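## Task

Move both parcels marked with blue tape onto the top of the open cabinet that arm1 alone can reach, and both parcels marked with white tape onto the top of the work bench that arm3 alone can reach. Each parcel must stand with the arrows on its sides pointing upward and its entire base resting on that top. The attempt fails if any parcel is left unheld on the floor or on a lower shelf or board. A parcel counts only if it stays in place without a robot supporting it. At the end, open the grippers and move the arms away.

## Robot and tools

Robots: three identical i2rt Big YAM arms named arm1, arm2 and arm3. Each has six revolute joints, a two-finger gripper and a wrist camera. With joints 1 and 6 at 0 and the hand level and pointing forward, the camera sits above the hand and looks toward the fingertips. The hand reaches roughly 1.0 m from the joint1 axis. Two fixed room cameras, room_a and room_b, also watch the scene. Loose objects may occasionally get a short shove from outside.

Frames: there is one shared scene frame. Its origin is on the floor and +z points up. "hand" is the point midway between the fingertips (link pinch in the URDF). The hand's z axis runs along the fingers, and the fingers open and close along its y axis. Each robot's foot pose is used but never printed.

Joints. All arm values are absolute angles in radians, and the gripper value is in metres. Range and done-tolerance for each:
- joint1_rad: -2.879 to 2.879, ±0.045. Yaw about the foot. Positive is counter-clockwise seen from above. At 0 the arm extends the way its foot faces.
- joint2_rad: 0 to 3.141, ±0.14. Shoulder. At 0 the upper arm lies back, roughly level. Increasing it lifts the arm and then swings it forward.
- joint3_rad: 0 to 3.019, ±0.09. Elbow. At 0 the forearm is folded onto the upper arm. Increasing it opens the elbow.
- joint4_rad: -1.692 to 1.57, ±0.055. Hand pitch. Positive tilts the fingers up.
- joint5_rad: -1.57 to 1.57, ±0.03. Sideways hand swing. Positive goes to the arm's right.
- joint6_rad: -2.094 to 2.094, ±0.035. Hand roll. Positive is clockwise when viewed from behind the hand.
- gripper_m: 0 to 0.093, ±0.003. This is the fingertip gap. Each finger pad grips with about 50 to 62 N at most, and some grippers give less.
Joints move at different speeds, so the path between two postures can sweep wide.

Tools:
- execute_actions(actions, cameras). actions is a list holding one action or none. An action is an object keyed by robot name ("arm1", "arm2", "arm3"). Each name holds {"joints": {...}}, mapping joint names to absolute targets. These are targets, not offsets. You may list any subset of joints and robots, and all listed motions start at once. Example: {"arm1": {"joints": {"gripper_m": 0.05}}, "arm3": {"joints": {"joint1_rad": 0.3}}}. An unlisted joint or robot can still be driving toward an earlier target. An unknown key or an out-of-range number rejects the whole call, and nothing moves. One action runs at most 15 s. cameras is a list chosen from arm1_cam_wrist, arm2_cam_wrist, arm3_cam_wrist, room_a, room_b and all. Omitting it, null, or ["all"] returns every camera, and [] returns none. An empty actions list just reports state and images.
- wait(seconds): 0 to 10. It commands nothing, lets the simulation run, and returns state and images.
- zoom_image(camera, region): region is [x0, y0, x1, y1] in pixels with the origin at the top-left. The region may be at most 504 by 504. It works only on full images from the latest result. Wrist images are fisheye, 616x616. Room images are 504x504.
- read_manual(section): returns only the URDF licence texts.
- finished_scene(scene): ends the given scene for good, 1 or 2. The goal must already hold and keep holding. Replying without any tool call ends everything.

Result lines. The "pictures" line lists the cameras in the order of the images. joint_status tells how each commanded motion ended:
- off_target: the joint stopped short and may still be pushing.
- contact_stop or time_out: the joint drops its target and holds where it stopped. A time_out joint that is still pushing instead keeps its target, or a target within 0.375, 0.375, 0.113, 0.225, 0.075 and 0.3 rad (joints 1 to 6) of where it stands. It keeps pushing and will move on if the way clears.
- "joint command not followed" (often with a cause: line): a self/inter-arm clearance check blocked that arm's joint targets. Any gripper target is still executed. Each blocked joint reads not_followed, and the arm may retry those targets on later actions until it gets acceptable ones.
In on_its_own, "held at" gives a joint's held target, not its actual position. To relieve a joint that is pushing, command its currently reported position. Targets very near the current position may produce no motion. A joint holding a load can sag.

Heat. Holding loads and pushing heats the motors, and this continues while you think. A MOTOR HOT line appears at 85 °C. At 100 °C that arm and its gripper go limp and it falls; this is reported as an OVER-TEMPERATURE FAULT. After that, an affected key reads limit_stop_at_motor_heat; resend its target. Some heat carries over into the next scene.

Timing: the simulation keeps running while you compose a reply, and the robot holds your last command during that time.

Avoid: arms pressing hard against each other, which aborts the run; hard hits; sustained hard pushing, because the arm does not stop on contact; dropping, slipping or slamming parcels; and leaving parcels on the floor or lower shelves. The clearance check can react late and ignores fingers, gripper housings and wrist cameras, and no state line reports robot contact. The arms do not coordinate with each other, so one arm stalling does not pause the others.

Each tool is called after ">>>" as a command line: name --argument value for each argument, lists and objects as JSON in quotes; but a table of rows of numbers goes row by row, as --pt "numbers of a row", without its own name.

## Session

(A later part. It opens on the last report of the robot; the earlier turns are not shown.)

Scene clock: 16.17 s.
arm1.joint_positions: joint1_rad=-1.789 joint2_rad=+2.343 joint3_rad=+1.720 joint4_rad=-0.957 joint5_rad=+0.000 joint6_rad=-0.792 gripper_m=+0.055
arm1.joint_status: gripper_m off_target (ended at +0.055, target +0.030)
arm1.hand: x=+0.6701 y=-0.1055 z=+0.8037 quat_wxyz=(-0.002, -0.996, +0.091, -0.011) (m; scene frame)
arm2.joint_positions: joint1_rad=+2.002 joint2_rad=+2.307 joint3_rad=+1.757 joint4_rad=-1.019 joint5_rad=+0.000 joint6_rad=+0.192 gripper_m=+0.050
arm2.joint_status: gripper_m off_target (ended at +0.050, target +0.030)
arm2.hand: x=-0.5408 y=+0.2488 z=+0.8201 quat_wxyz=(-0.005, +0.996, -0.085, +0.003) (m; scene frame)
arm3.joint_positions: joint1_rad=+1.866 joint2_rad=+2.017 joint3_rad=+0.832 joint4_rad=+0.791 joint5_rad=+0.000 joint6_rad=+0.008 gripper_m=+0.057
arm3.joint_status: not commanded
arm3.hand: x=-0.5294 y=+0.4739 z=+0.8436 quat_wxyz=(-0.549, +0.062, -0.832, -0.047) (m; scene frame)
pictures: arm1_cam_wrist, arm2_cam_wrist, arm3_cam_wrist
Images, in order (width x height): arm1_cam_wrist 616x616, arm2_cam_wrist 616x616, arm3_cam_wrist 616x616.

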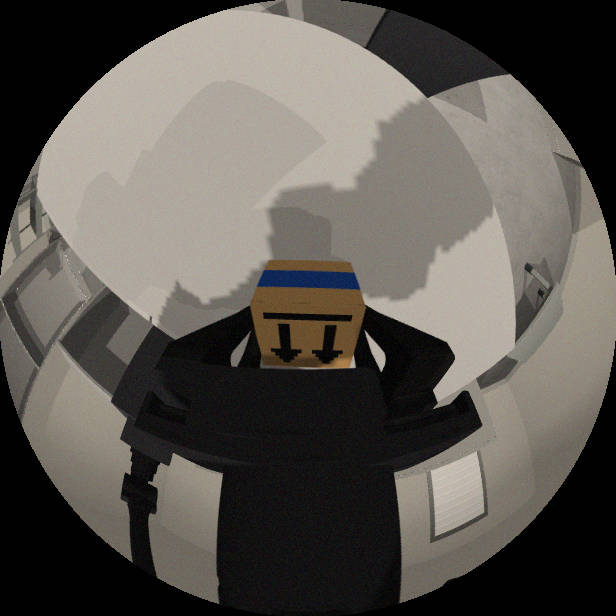

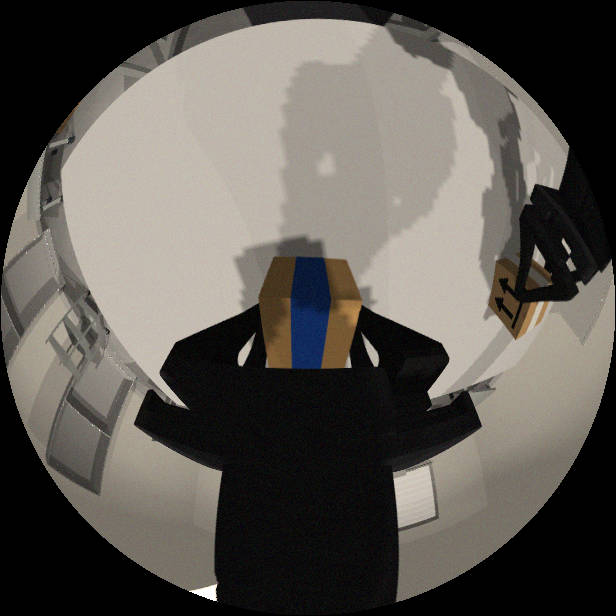

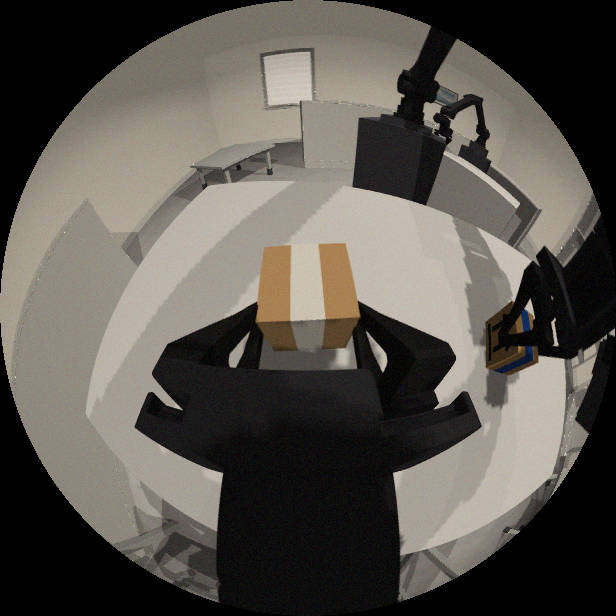

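>>> execute_actions --actions '[{"arm1":{"joints":{"joint2_rad":1.8,"joint6_rad":0}},"arm2":{"joints":{"joint2_rad":1.45}},"arm3":{"joints":{"joint2_rad":1.5}}}]' --cameras '[]'

>>> execute_actions --actions '[{"arm1":{"joints":{"joint1_rad":0.75,"joint2_rad":1.7,"joint3_rad":1.5,"joint4_rad":-1.3}},"arm2":{"joints":{"joint1_rad":-1.0,"joint3_rad":1.5,"joint4_rad":-1.5}},"arm3":{"joints":{"joint1_rad":2.0,"joint3_rad":1.3,"joint4_rad":-1.2}}}]' --cameras '["arm1_cam_wrist","room_a"]'

>>> execute_actions --actions '[{"arm2":{"joints":{"joint1_rad":-1.93,"joint2_rad":2.1,"joint3_rad":1.76,"joint4_rad":-1.15}},"arm3":{"joints":{"joint1_rad":1.87,"joint2_rad":2.1,"joint3_rad":1.82,"joint4_rad":-1.53}}}]'

Scene clock: 18.70 s.
arm1.joint_positions: joint1_rad=-1.789 joint2_rad=+1.817 joint3_rad=+1.707 joint4_rad=-0.956 joint5_rad=+0.000 joint6_rad=-0.009 gripper_m=+0.055
arm1.joint_status: all done
arm1.hand: x=+0.6444 y=-0.0767 z=+1.1421 quat_wxyz=(+0.123, -0.859, +0.449, +0.214) (m; scene frame)
arm2.joint_positions: joint1_rad=+2.002 joint2_rad=+1.467 joint3_rad=+1.742 joint4_rad=-1.022 joint5_rad=+0.000 joint6_rad=+0.192 gripper_m=+0.050
arm2.joint_status: all done
arm2.hand: x=-0.4908 y=+0.2447 z=+1.3513 quat_wxyz=(+0.038, +0.915, -0.077, -0.395) (m; scene frame)
arm3.joint_positions: joint1_rad=+1.866 joint2_rad=+1.500 joint3_rad=+0.832 joint4_rad=+0.801 joint5_rad=+0.000 joint6_rad=+0.008 gripper_m=+0.057
arm3.joint_status: all done
arm3.hand: x=-0.5368 y=+0.4717 z=+1.1585 quat_wxyz=(-0.747, +0.048, -0.660, -0.063) (m; scene frame)
pictures: none
No camera images: the call's "cameras" was empty. Leave "cameras" out to get every camera's image.

Scene clock: 21.23 s.
arm1.joint_positions: joint1_rad=+0.757 joint2_rad=+1.719 joint3_rad=+1.490 joint4_rad=-1.287 joint5_rad=-0.001 joint6_rad=-0.007 gripper_m=+0.055
arm1.joint_status: all done
arm1.hand: x=+1.0249 y=-1.1687 z=+1.0835 quat_wxyz=(-0.024, -0.705, -0.709, +0.012) (m; scene frame)
arm2.joint_positions: joint1_rad=-1.006 joint2_rad=+1.467 joint3_rad=+1.478 joint4_rad=-1.489 joint5_rad=+0.001 joint6_rad=+0.192 gripper_m=+0.050
arm2.joint_status: all done
arm2.hand: x=+0.5584 y=+0.3274 z=+1.1836 quat_wxyz=(-0.050, -0.019, -0.998, -0.012) (m; scene frame)
arm3.joint_positions: joint1_rad=+2.009 joint2_rad=+1.507 joint3_rad=+1.258 joint4_rad=-1.184 joint5_rad=+0.000 joint6_rad=+0.008 gripper_m=+0.057
arm3.joint_status: all done
arm3.hand: x=-0.6890 y=+0.5157 z=+1.0260 quat_wxyz=(-0.063, +0.146, -0.987, -0.012) (m; scene frame)
pictures: arm1_cam_wrist, room_a
Images, in order (width x height): arm1_cam_wrist 616x616, room_a 504x504.

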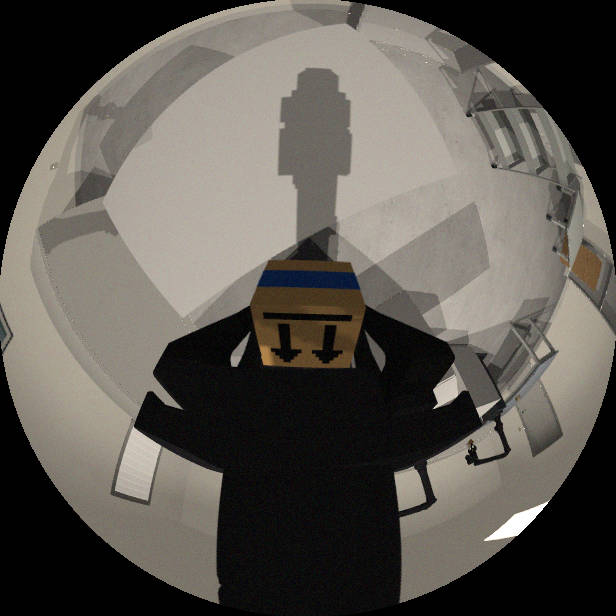

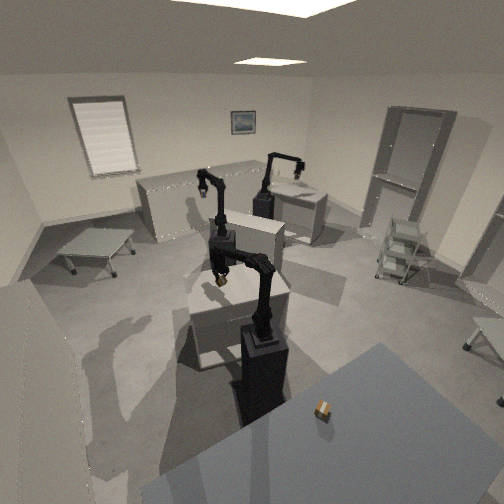

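Scene clock: 23.13 s.
arm1.joint_positions: joint1_rad=+0.757 joint2_rad=+1.719 joint3_rad=+1.490 joint4_rad=-1.287 joint5_rad=-0.001 joint6_rad=-0.007 gripper_m=+0.055
arm1.joint_status: not commanded
arm1.hand: x=+1.0249 y=-1.1687 z=+1.0835 quat_wxyz=(-0.024, -0.705, -0.709, +0.012) (m; scene frame)
arm2.joint_positions: joint1_rad=-1.923 joint2_rad=+2.108 joint3_rad=+1.727 joint4_rad=-1.155 joint5_rad=+0.001 joint6_rad=+0.194 gripper_m=+0.050
arm2.joint_status: all done
arm2.hand: x=+0.5707 y=-0.1801 z=+0.9383 quat_wxyz=(-0.018, -0.460, -0.888, -0.001) (m; scene frame)
arm3.joint_positions: joint1_rad=+1.861 joint2_rad=+2.134 joint3_rad=+1.768 joint4_rad=-1.510 joint5_rad=+0.000 joint6_rad=+0.008 gripper_m=+0.057
arm3.joint_status: all done
arm3.hand: x=-0.5811 y=+0.4629 z=+0.8929 quat_wxyz=(+0.157, +0.072, -0.985, +0.011) (m; scene frame)
pictures: arm1_cam_wrist, arm2_cam_wrist, arm3_cam_wrist, room_a, room_b
Images, in order (width x height): arm1_cam_wrist 616x616, arm2_cam_wrist 616x616, arm3_cam_wrist 616x616, room_a 504x504, room_b 504x504.

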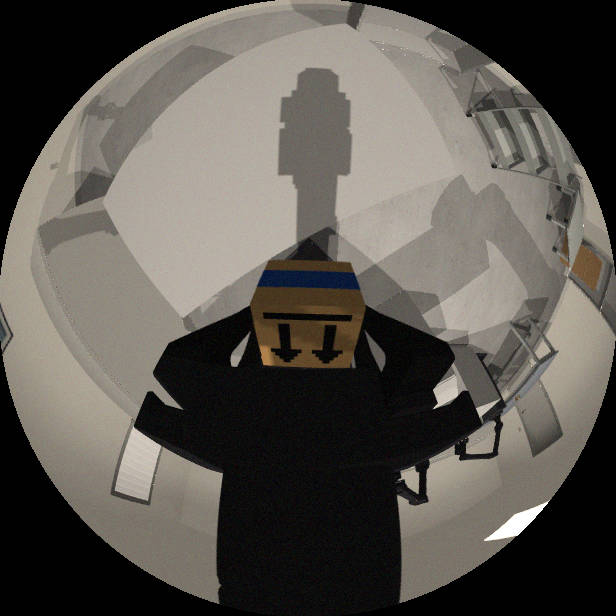

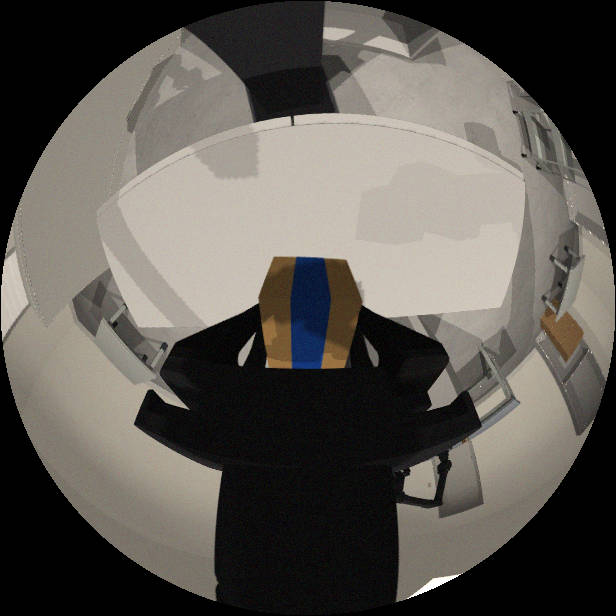

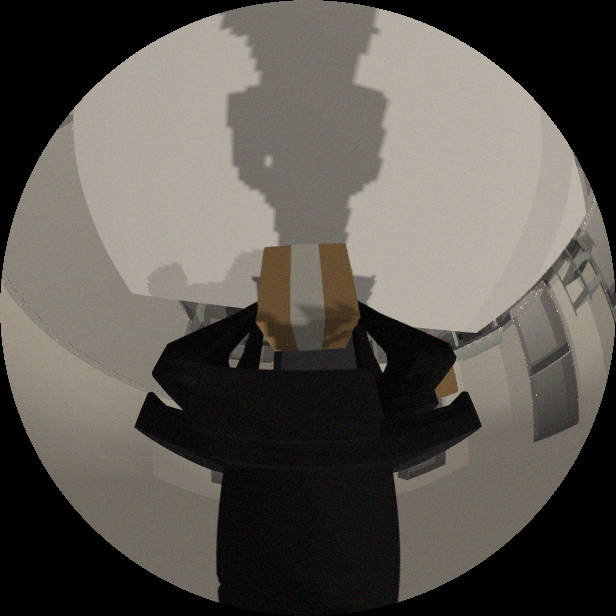

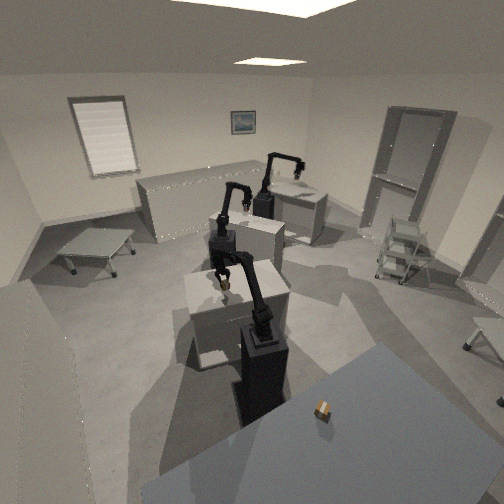

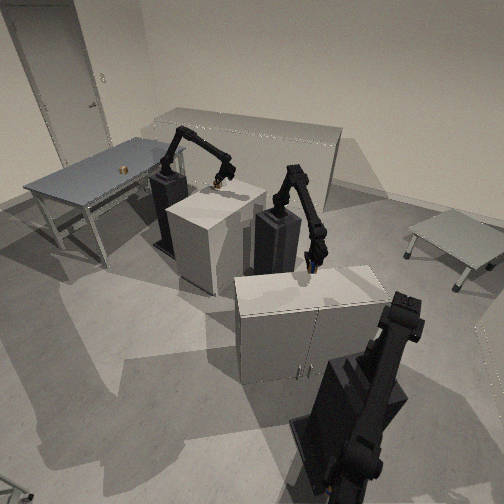

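>>> execute_actions --actions '[{"arm1":{"joints":{"joint1_rad":1.2,"joint2_rad":2.07,"joint3_rad":1.69,"joint4_rad":-1.1}},"arm2":{"joints":{"joint2_rad":2.27,"joint3_rad":1.79,"joint4_rad":-1.02,"joint6_rad":0}},"arm3":{"joints":{"joint2_rad":2.195,"joint3_rad":1.83,"joint4_rad":-1.545}}}]'

>>> zoom_image --camera "room_b" --region '[170,130,350,310]'

>>> zoom_image --camera "room_a" --region '[230,140,340,250]'

Scene clock: 25.27 s.
arm1.joint_positions: joint1_rad=+1.193 joint2_rad=+2.103 joint3_rad=+1.664 joint4_rad=-1.104 joint5_rad=-0.001 joint6_rad=-0.006 gripper_m=+0.055
arm1.joint_status: all done
arm1.hand: x=+1.2911 y=-1.2049 z=+0.9387 quat_wxyz=(-0.018, -0.535, -0.845, +0.001) (m; scene frame)
arm2.joint_positions: joint1_rad=-1.923 joint2_rad=+2.292 joint3_rad=+1.762 joint4_rad=-1.033 joint5_rad=+0.001 joint6_rad=+0.008 gripper_m=+0.050
arm2.joint_status: all done
arm2.hand: x=+0.5841 y=-0.1911 z=+0.8363 quat_wxyz=(-0.005, -0.376, -0.927, -0.004) (m; scene frame)
arm3.joint_positions: joint1_rad=+1.861 joint2_rad=+2.206 joint3_rad=+1.786 joint4_rad=-1.525 joint5_rad=+0.000 joint6_rad=+0.008 gripper_m=+0.057
arm3.joint_status: all done
arm3.hand: x=-0.5855 y=+0.4624 z=+0.8602 quat_wxyz=(+0.191, +0.072, -0.979, +0.014) (m; scene frame)
pictures: arm1_cam_wrist, arm2_cam_wrist, arm3_cam_wrist, room_a, room_b
Images, in order (width x height): arm1_cam_wrist 616x616, arm2_cam_wrist 616x616, arm3_cam_wrist 616x616, room_a 504x504, room_b 504x504.

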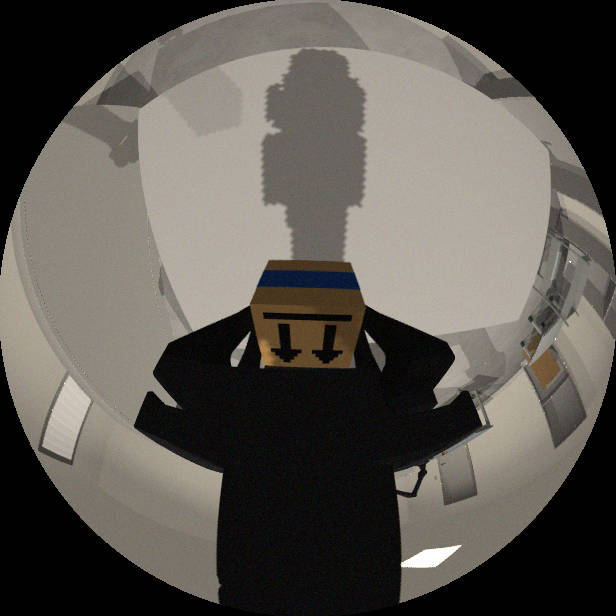

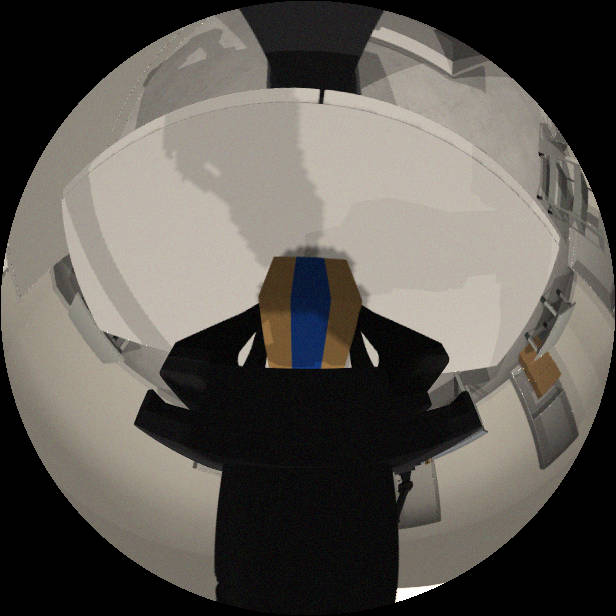

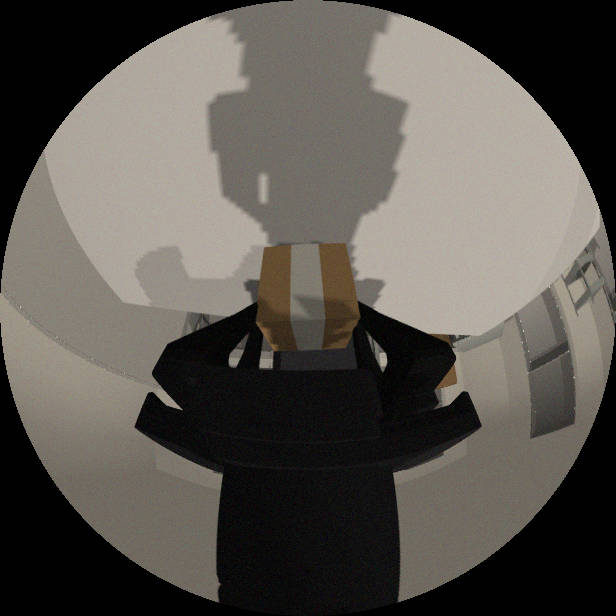

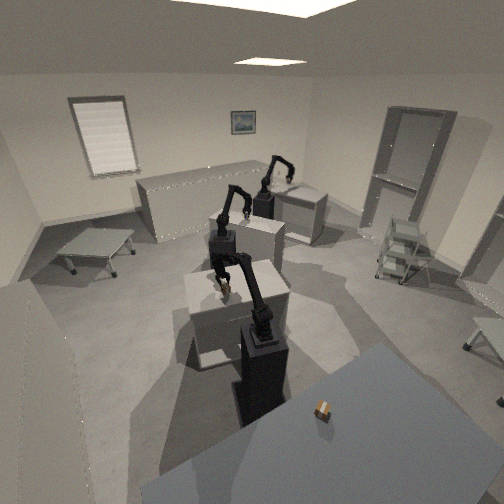

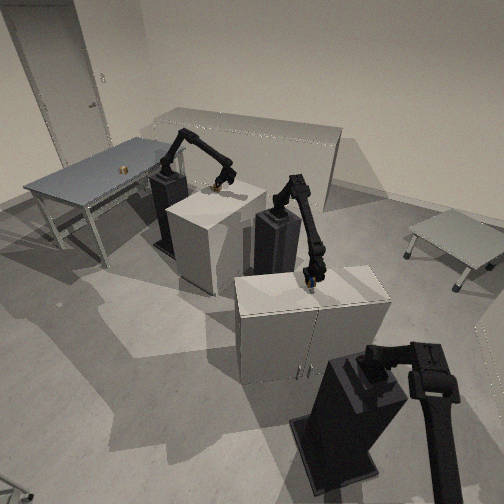

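Region (170, 130, 350, 310) of room_b's 504x504 image, scaled by 2.800, with more detail than that image has.

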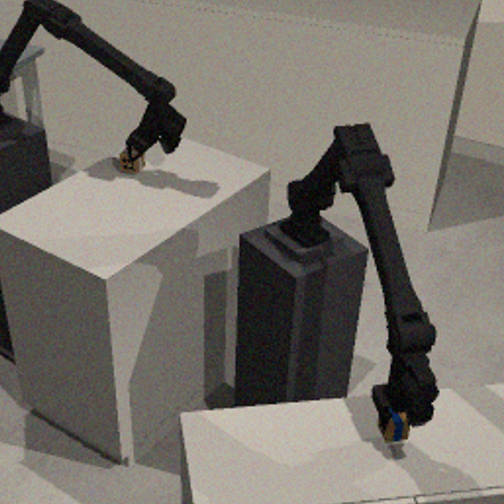

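Region (230, 140, 340, 250) of room_a's 504x504 image, scaled by 4.582, with more detail than that image has.

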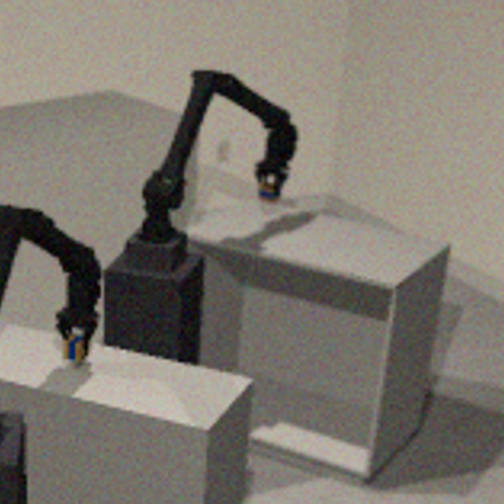

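>>> execute_actions --actions '[{"arm1":{"joints":{"joint2_rad":2.18,"joint3_rad":1.65,"joint4_rad":-1.0}},"arm2":{"joints":{"joint2_rad":2.335,"joint4_rad":-0.97}},"arm3":{"joints":{"joint2_rad":2.235,"joint4_rad":-1.5}}}]'

>>> zoom_image --camera "room_b" --region '[190,150,350,310]'

>>> zoom_image --camera "room_a" --region '[230,160,310,240]'

Scene clock: 26.63 s.
arm1.joint_positions: joint1_rad=+1.193 joint2_rad=+2.193 joint3_rad=+1.636 joint4_rad=-1.013 joint5_rad=-0.001 joint6_rad=-0.006 gripper_m=+0.055
arm1.joint_status: all done
arm1.hand: x=+1.2907 y=-1.2018 z=+0.8753 quat_wxyz=(-0.006, -0.535, -0.845, -0.006) (m; scene frame)
arm2.joint_positions: joint1_rad=-1.923 joint2_rad=+2.344 joint3_rad=+1.762 joint4_rad=-0.983 joint5_rad=+0.001 joint6_rad=+0.008 gripper_m=+0.050
arm2.joint_status: all done
arm2.hand: x=+0.5851 y=-0.1915 z=+0.8033 quat_wxyz=(-0.004, -0.376, -0.927, -0.005) (m; scene frame)
arm3.joint_positions: joint1_rad=+1.861 joint2_rad=+2.235 joint3_rad=+1.786 joint4_rad=-1.514 joint5_rad=+0.000 joint6_rad=+0.008 gripper_m=+0.057
arm3.joint_status: all done
arm3.hand: x=-0.5867 y=+0.4622 z=+0.8436 quat_wxyz=(+0.199, +0.072, -0.977, +0.015) (m; scene frame)
pictures: arm1_cam_wrist, arm2_cam_wrist, arm3_cam_wrist, room_a, room_b
Images, in order (width x height): arm1_cam_wrist 616x616, arm2_cam_wrist 616x616, arm3_cam_wrist 616x616, room_a 504x504, room_b 504x504.

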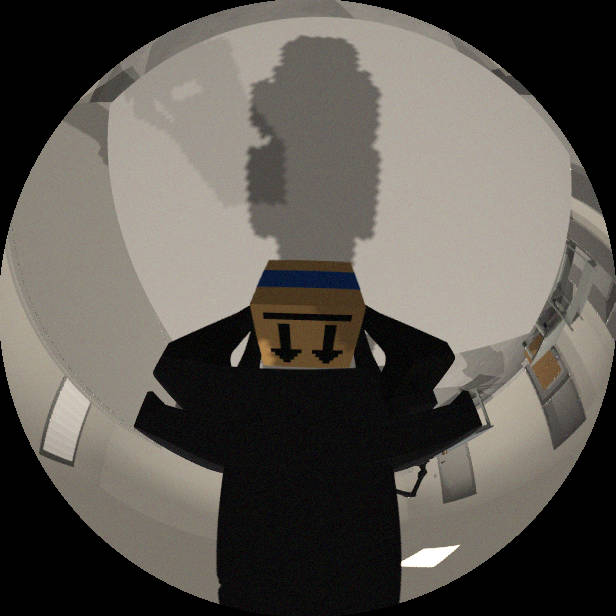

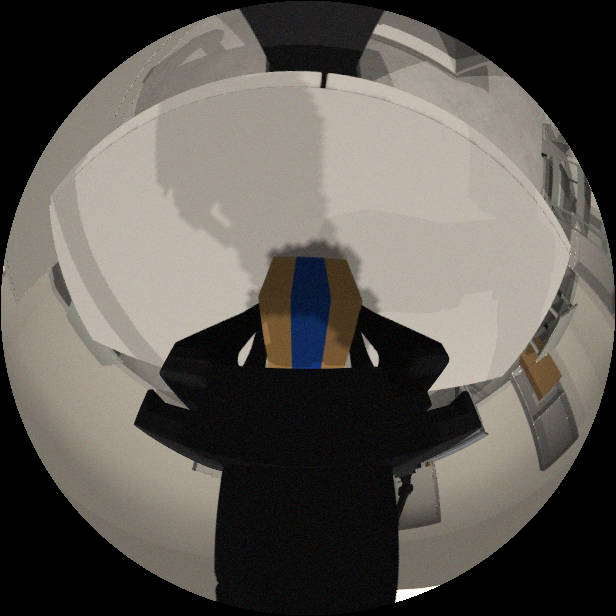

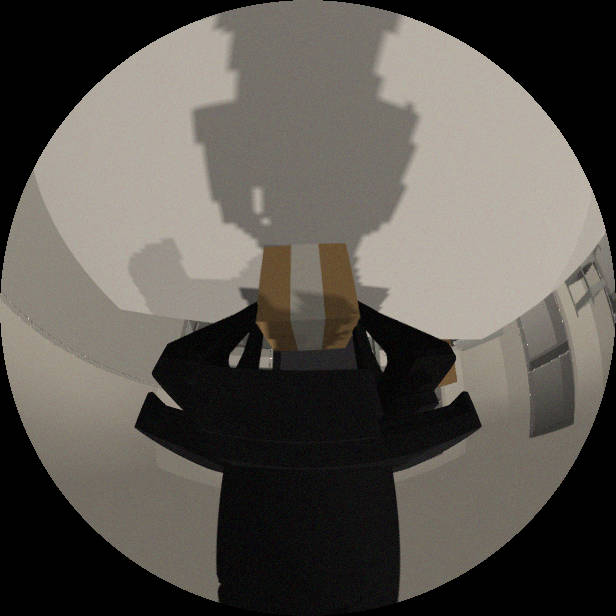

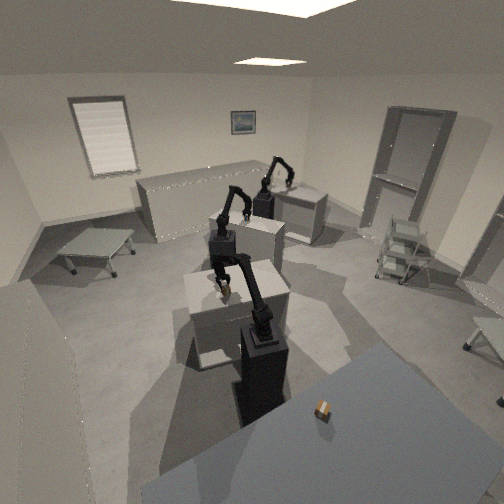

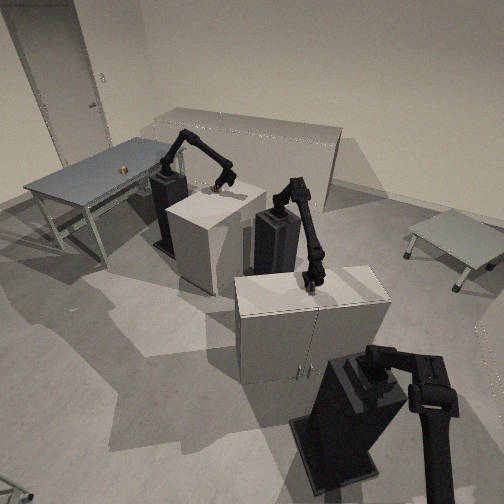

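Region (190, 150, 350, 310) of room_b's 504x504 image, scaled by 3.150, with more detail than that image has.

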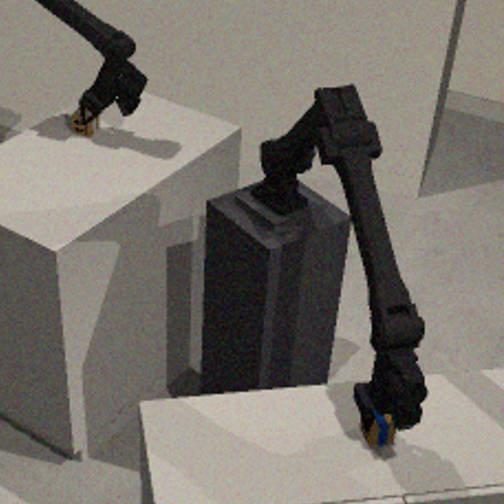

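Region (230, 160, 310, 240) of room_a's 504x504 image, scaled by 6.300, with more detail than that image has.

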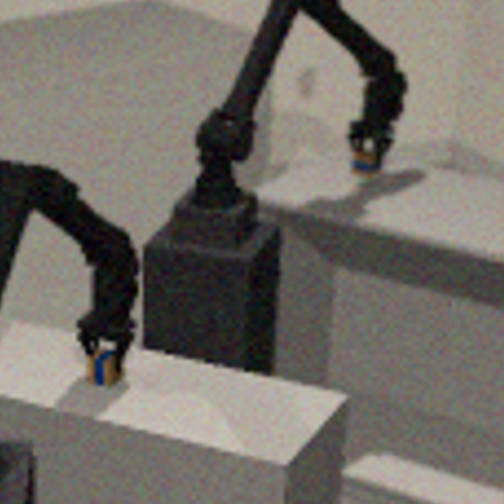

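>>> execute_actions --actions '[{"arm1":{"joints":{"joint2_rad":2.255,"joint4_rad":-0.93}},"arm2":{"joints":{"joint2_rad":2.365,"joint4_rad":-0.95}},"arm3":{"joints":{"joint2_rad":2.26,"joint4_rad":-1.47}}}]' --cameras '["arm1_cam_wrist","arm2_cam_wrist","arm3_cam_wrist"]'

Scene clock: 27.80 s.
arm1.joint_positions: joint1_rad=+1.193 joint2_rad=+2.264 joint3_rad=+1.636 joint4_rad=-0.944 joint5_rad=-0.001 joint6_rad=-0.006 gripper_m=+0.055
arm1.joint_status: all done
arm1.hand: x=+1.2926 y=-1.2042 z=+0.8328 quat_wxyz=(-0.006, -0.535, -0.845, -0.007) (m; scene frame)
arm2.joint_positions: joint1_rad=-1.923 joint2_rad=+2.345 joint3_rad=+1.762 joint4_rad=-0.971 joint5_rad=+0.001 joint6_rad=+0.008 gripper_m=+0.050
arm2.joint_status: all done
arm2.hand: x=+0.5872 y=-0.1935 z=+0.8028 quat_wxyz=(-0.010, -0.376, -0.927, -0.002) (m; scene frame)
arm3.joint_positions: joint1_rad=+1.861 joint2_rad=+2.235 joint3_rad=+1.786 joint4_rad=-1.506 joint5_rad=+0.000 joint6_rad=+0.008 gripper_m=+0.057
arm3.joint_status: all done
arm3.hand: x=-0.5850 y=+0.4625 z=+0.8428 quat_wxyz=(+0.195, +0.072, -0.978, +0.014) (m; scene frame)
pictures: arm1_cam_wrist, arm2_cam_wrist, arm3_cam_wrist
Images, in order (width x height): arm1_cam_wrist 616x616, arm2_cam_wrist 616x616, arm3_cam_wrist 616x616.

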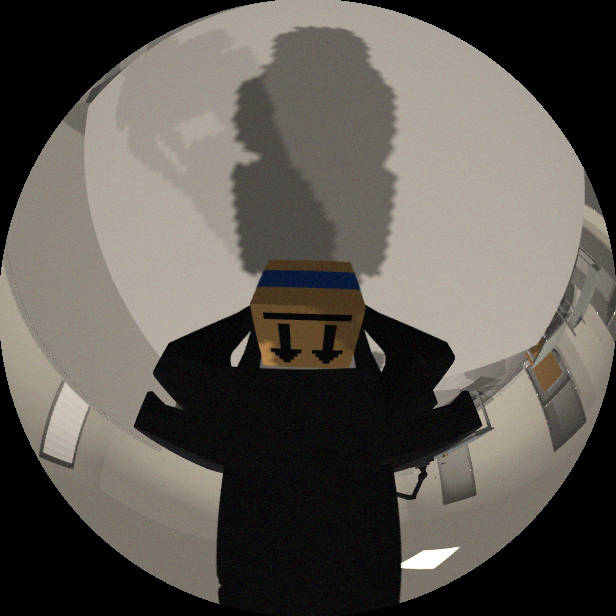

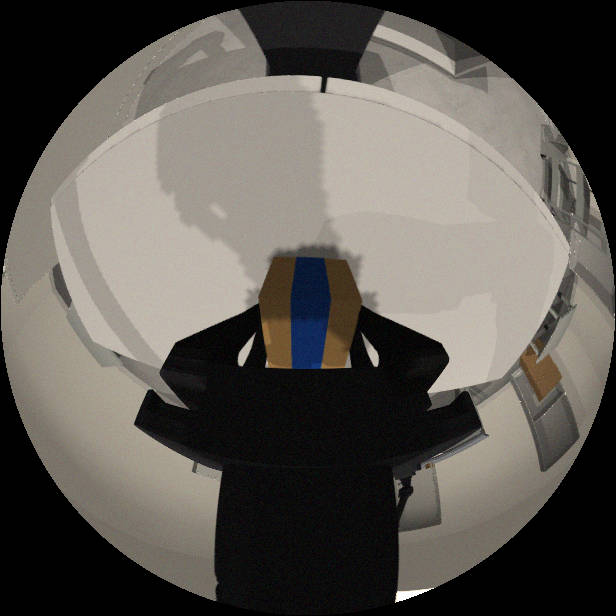

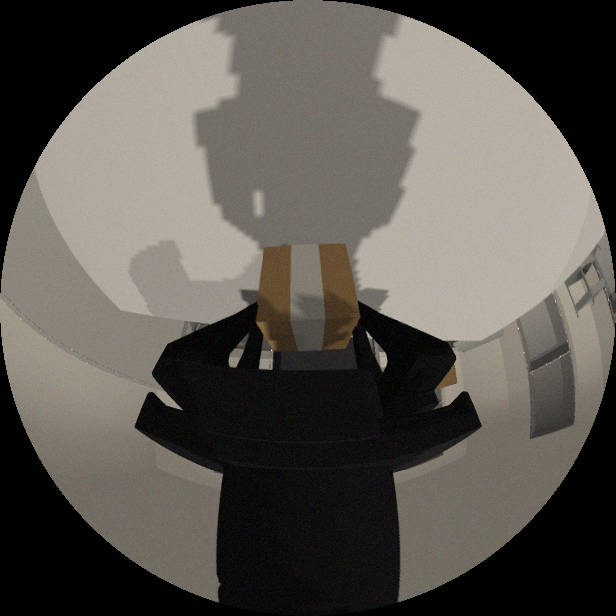

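>>> execute_actions --actions '[{"arm1":{"joints":{"joint2_rad":2.305,"joint4_rad":-0.895}},"arm2":{"joints":{"joint2_rad":2.33,"joint4_rad":-0.97,"gripper_m":0.093}},"arm3":{"joints":{"joint2_rad":2.22,"joint4_rad":-1.5,"gripper_m":0.093}}}]' --cameras '["arm1_cam_wrist","arm3_cam_wrist"]'

Scene clock: 28.67 s.
arm1.joint_positions: joint1_rad=+1.193 joint2_rad=+2.284 joint3_rad=+1.636 joint4_rad=-0.910 joint5_rad=-0.001 joint6_rad=-0.006 gripper_m=+0.055
arm1.joint_status: all done
arm1.hand: x=+1.2944 y=-1.2076 z=+0.8204 quat_wxyz=(-0.011, -0.535, -0.845, -0.003) (m; scene frame)
arm2.joint_positions: joint1_rad=-1.923 joint2_rad=+2.345 joint3_rad=+1.762 joint4_rad=-0.971 joint5_rad=+0.001 joint6_rad=+0.008 gripper_m=+0.093
arm2.joint_status: all done
arm2.hand: x=+0.5872 y=-0.1935 z=+0.8028 quat_wxyz=(-0.010, -0.376, -0.927, -0.002) (m; scene frame)
arm3.joint_positions: joint1_rad=+1.861 joint2_rad=+2.235 joint3_rad=+1.786 joint4_rad=-1.506 joint5_rad=+0.000 joint6_rad=+0.008 gripper_m=+0.093
arm3.joint_status: all done
arm3.hand: x=-0.5848 y=+0.4625 z=+0.8429 quat_wxyz=(+0.195, +0.072, -0.978, +0.014) (m; scene frame)
pictures: arm1_cam_wrist, arm3_cam_wrist
Images, in order (width x height): arm1_cam_wrist 616x616, arm3_cam_wrist 616x616.

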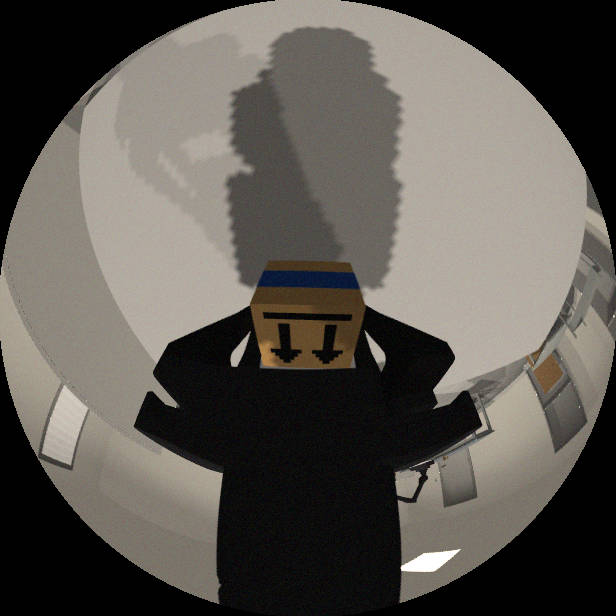

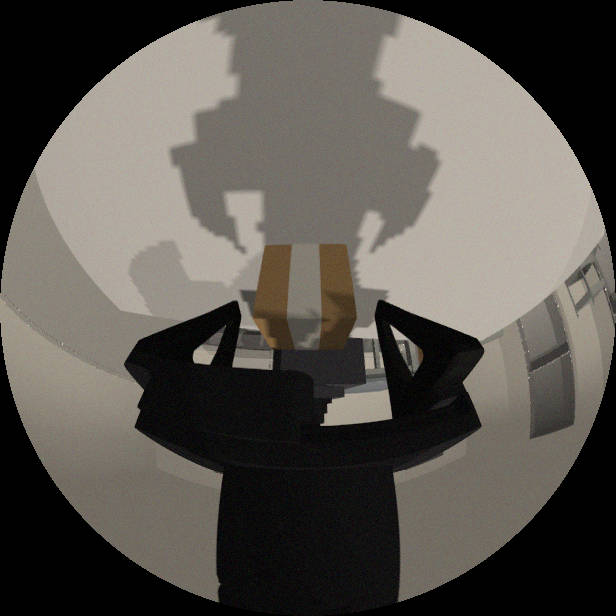

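>>> execute_actions --actions '[{"arm1":{"joints":{"joint2_rad":2.27,"gripper_m":0.093}},"arm2":{"joints":{"joint2_rad":1.9}},"arm3":{"joints":{"joint2_rad":1.55}}}]' --cameras '[]'

>>> execute_actions --actions '[{"arm1":{"joints":{"joint2_rad":1.75}},"arm2":{"joints":{"joint1_rad":0,"joint2_rad":1.0,"joint3_rad":1.0,"joint4_rad":-1.2}},"arm3":{"joints":{"joint3_rad":0.665,"joint4_rad":0.93}}}]' --cameras '[]'

>>> execute_actions --actions '[{"arm1":{"joints":{"joint3_rad":0.955,"joint4_rad":0.985}},"arm3":{"joints":{"joint2_rad":1.88}}}]' --cameras '[]'

>>> execute_actions --actions '[{"arm1":{"joints":{"joint2_rad":2.23}},"arm3":{"joints":{"joint2_rad":1.95}}}]' --cameras '["arm1_cam_wrist","arm3_cam_wrist","room_b"]'

Scene clock: 30.97 s.
arm1.joint_positions: joint1_rad=+1.193 joint2_rad=+2.283 joint3_rad=+1.636 joint4_rad=-0.909 joint5_rad=-0.001 joint6_rad=-0.006 gripper_m=+0.093
arm1.joint_status: all done
arm1.hand: x=+1.2945 y=-1.2079 z=+0.8209 quat_wxyz=(-0.012, -0.535, -0.845, -0.003) (m; scene frame)
arm2.joint_positions: joint1_rad=-1.923 joint2_rad=+1.915 joint3_rad=+1.773 joint4_rad=-0.971 joint5_rad=+0.001 joint6_rad=+0.008 gripper_m=+0.093
arm2.joint_status: all done
arm2.hand: x=+0.6153 y=-0.2256 z=+1.0946 quat_wxyz=(-0.213, -0.368, -0.902, +0.078) (m; scene frame)
arm3.joint_positions: joint1_rad=+1.861 joint2_rad=+1.562 joint3_rad=+1.815 joint4_rad=-1.506 joint5_rad=+0.000 joint6_rad=+0.008 gripper_m=+0.093
arm3.joint_status: all done
arm3.hand: x=-0.6081 y=+0.4577 z=+1.2216 quat_wxyz=(-0.152, +0.072, -0.986, -0.014) (m; scene frame)
pictures: none
No camera images: the call's "cameras" was empty. Leave "cameras" out to get every camera's image.

Scene clock: 33.13 s.
arm1.joint_positions: joint1_rad=+1.193 joint2_rad=+1.760 joint3_rad=+1.636 joint4_rad=-0.907 joint5_rad=-0.001 joint6_rad=-0.006 gripper_m=+0.093
arm1.joint_status: all done
arm1.hand: x=+1.3046 y=-1.2422 z=+1.1561 quat_wxyz=(-0.230, -0.517, -0.813, +0.138) (m; scene frame)
arm2.joint_positions: joint1_rad=-0.001 joint2_rad=+1.008 joint3_rad=+0.994 joint4_rad=-1.189 joint5_rad=-0.002 joint6_rad=+0.006 gripper_m=+0.093
arm2.joint_status: all done
arm2.hand: x=+0.2480 y=+0.5770 z=+1.1622 quat_wxyz=(-0.158, +0.536, -0.823, -0.103) (m; scene frame)
arm3.joint_positions: joint1_rad=+1.861 joint2_rad=+1.560 joint3_rad=+0.663 joint4_rad=+0.899 joint5_rad=+0.000 joint6_rad=+0.008 gripper_m=+0.093
arm3.joint_status: all done
arm3.hand: x=-0.5733 y=+0.4636 z=+1.0615 quat_wxyz=(-0.702, +0.051, -0.708, -0.058) (m; scene frame)
pictures: none
No camera images: the call's "cameras" was empty. Leave "cameras" out to get every camera's image.

Scene clock: 35.10 s.
arm1.joint_positions: joint1_rad=+1.193 joint2_rad=+1.761 joint3_rad=+0.945 joint4_rad=+0.959 joint5_rad=-0.001 joint6_rad=-0.006 gripper_m=+0.093
arm1.joint_status: all done
arm1.hand: x=+1.3044 y=-1.2424 z=+1.1713 quat_wxyz=(-0.640, -0.354, -0.549, +0.404) (m; scene frame)
arm2.joint_positions: joint1_rad=-0.001 joint2_rad=+1.008 joint3_rad=+0.994 joint4_rad=-1.189 joint5_rad=-0.002 joint6_rad=+0.006 gripper_m=+0.093
arm2.joint_status: not commanded
arm2.hand: x=+0.2480 y=+0.5770 z=+1.1622 quat_wxyz=(-0.158, +0.536, -0.823, -0.103) (m; scene frame)
arm3.joint_positions: joint1_rad=+1.861 joint2_rad=+1.900 joint3_rad=+0.661 joint4_rad=+0.910 joint5_rad=+0.000 joint6_rad=+0.008 gripper_m=+0.093
arm3.joint_status: all done
arm3.hand: x=-0.5797 y=+0.4632 z=+0.8759 quat_wxyz=(-0.576, +0.059, -0.814, -0.048) (m; scene frame)
pictures: none
No camera images: the call's "cameras" was empty. Leave "cameras" out to get every camera's image.

Scene clock: 36.40 s.
arm1.joint_positions: joint1_rad=+1.193 joint2_rad=+2.257 joint3_rad=+0.940 joint4_rad=+0.972 joint5_rad=-0.001 joint6_rad=-0.006 gripper_m=+0.093
arm1.joint_status: all done
arm1.hand: x=+1.2995 y=-1.2198 z=+0.8521 quat_wxyz=(-0.489, -0.441, -0.688, +0.306) (m; scene frame)
arm2.joint_positions: joint1_rad=-0.001 joint2_rad=+1.008 joint3_rad=+0.994 joint4_rad=-1.189 joint5_rad=-0.002 joint6_rad=+0.006 gripper_m=+0.093
arm2.joint_status: not commanded
arm2.hand: x=+0.2480 y=+0.5770 z=+1.1622 quat_wxyz=(-0.158, +0.536, -0.823, -0.103) (m; scene frame)
arm3.joint_positions: joint1_rad=+1.861 joint2_rad=+1.949 joint3_rad=+0.661 joint4_rad=+0.910 joint5_rad=+0.000 joint6_rad=+0.008 gripper_m=+0.093
arm3.joint_status: all done
arm3.hand: x=-0.5857 y=+0.4624 z=+0.8493 quat_wxyz=(-0.555, +0.060, -0.828, -0.046) (m; scene frame)
pictures: arm1_cam_wrist, arm3_cam_wrist, room_b
Images, in order (width x height): arm1_cam_wrist 616x616, arm3_cam_wrist 616x616, room_b 504x504.

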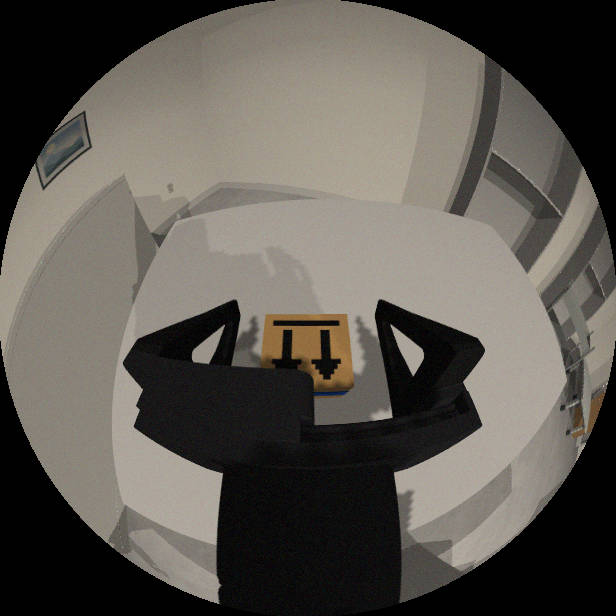

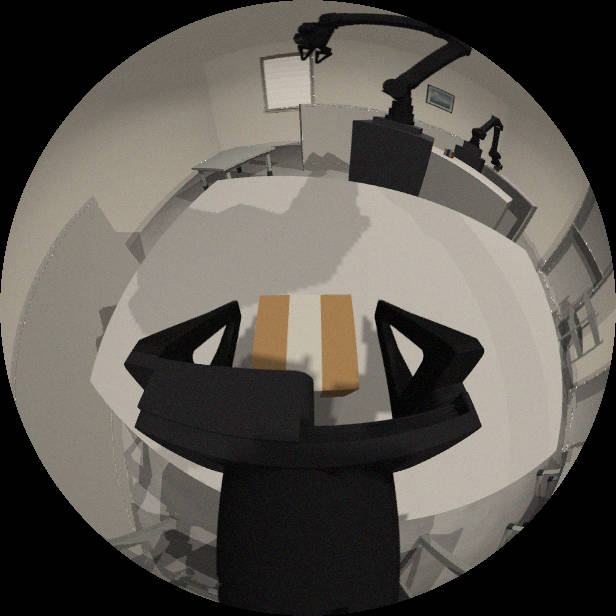

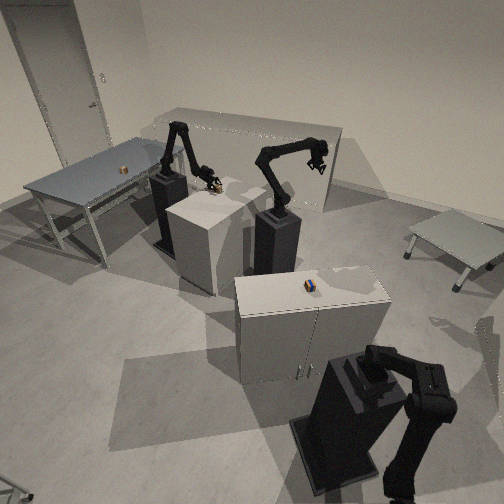

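>>> execute_actions --actions '[{"arm1":{"joints":{"joint2_rad":2.285,"joint3_rad":0.91,"joint4_rad":1.01}},"arm3":{"joints":{"joint3_rad":0.61,"joint4_rad":0.965}}}]' --cameras '["arm1_cam_wrist","arm3_cam_wrist"]'

Scene clock: 37.43 s.
arm1.joint_positions: joint1_rad=+1.193 joint2_rad=+2.279 joint3_rad=+0.909 joint4_rad=+0.985 joint5_rad=-0.001 joint6_rad=-0.006 gripper_m=+0.093
arm1.joint_status: all done
arm1.hand: x=+1.2923 y=-1.2035 z=+0.8319 quat_wxyz=(-0.475, -0.447, -0.697, +0.297) (m; scene frame)
arm2.joint_positions: joint1_rad=-0.001 joint2_rad=+1.008 joint3_rad=+0.994 joint4_rad=-1.189 joint5_rad=-0.002 joint6_rad=+0.006 gripper_m=+0.093
arm2.joint_status: not commanded
arm2.hand: x=+0.2480 y=+0.5770 z=+1.1622 quat_wxyz=(-0.158, +0.536, -0.823, -0.103) (m; scene frame)
arm3.joint_positions: joint1_rad=+1.861 joint2_rad=+1.949 joint3_rad=+0.609 joint4_rad=+0.935 joint5_rad=+0.000 joint6_rad=+0.008 gripper_m=+0.093
arm3.joint_status: all done
arm3.hand: x=-0.6073 y=+0.4590 z=+0.8384 quat_wxyz=(-0.544, +0.060, -0.836, -0.045) (m; scene frame)
pictures: arm1_cam_wrist, arm3_cam_wrist
Images, in order (width x height): arm1_cam_wrist 616x616, arm3_cam_wrist 616x616.

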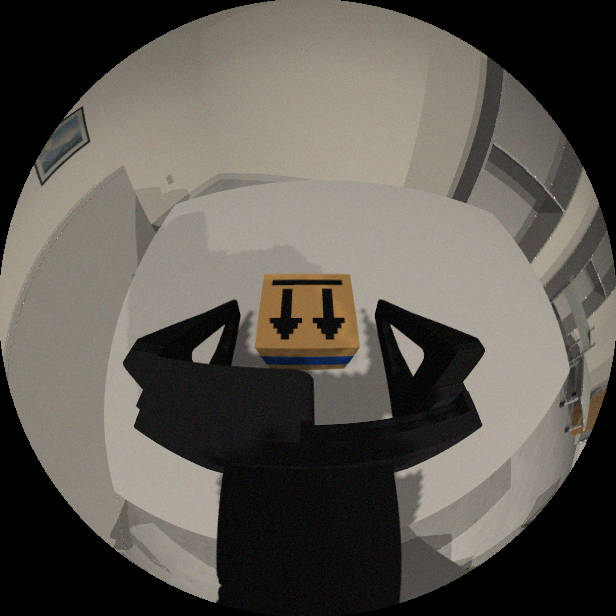

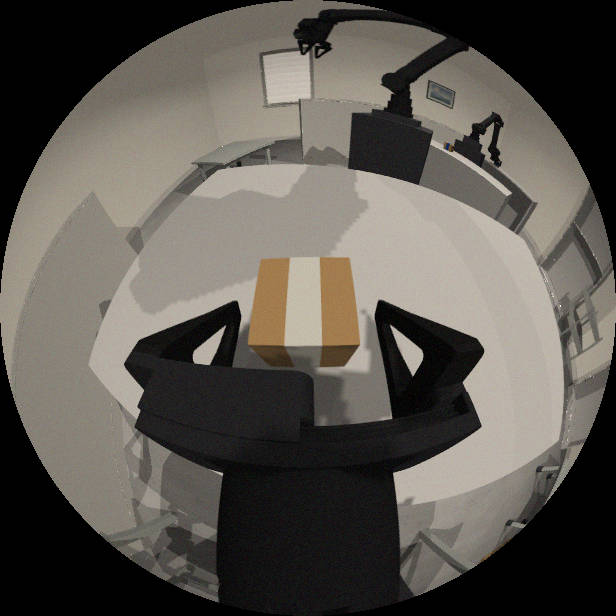

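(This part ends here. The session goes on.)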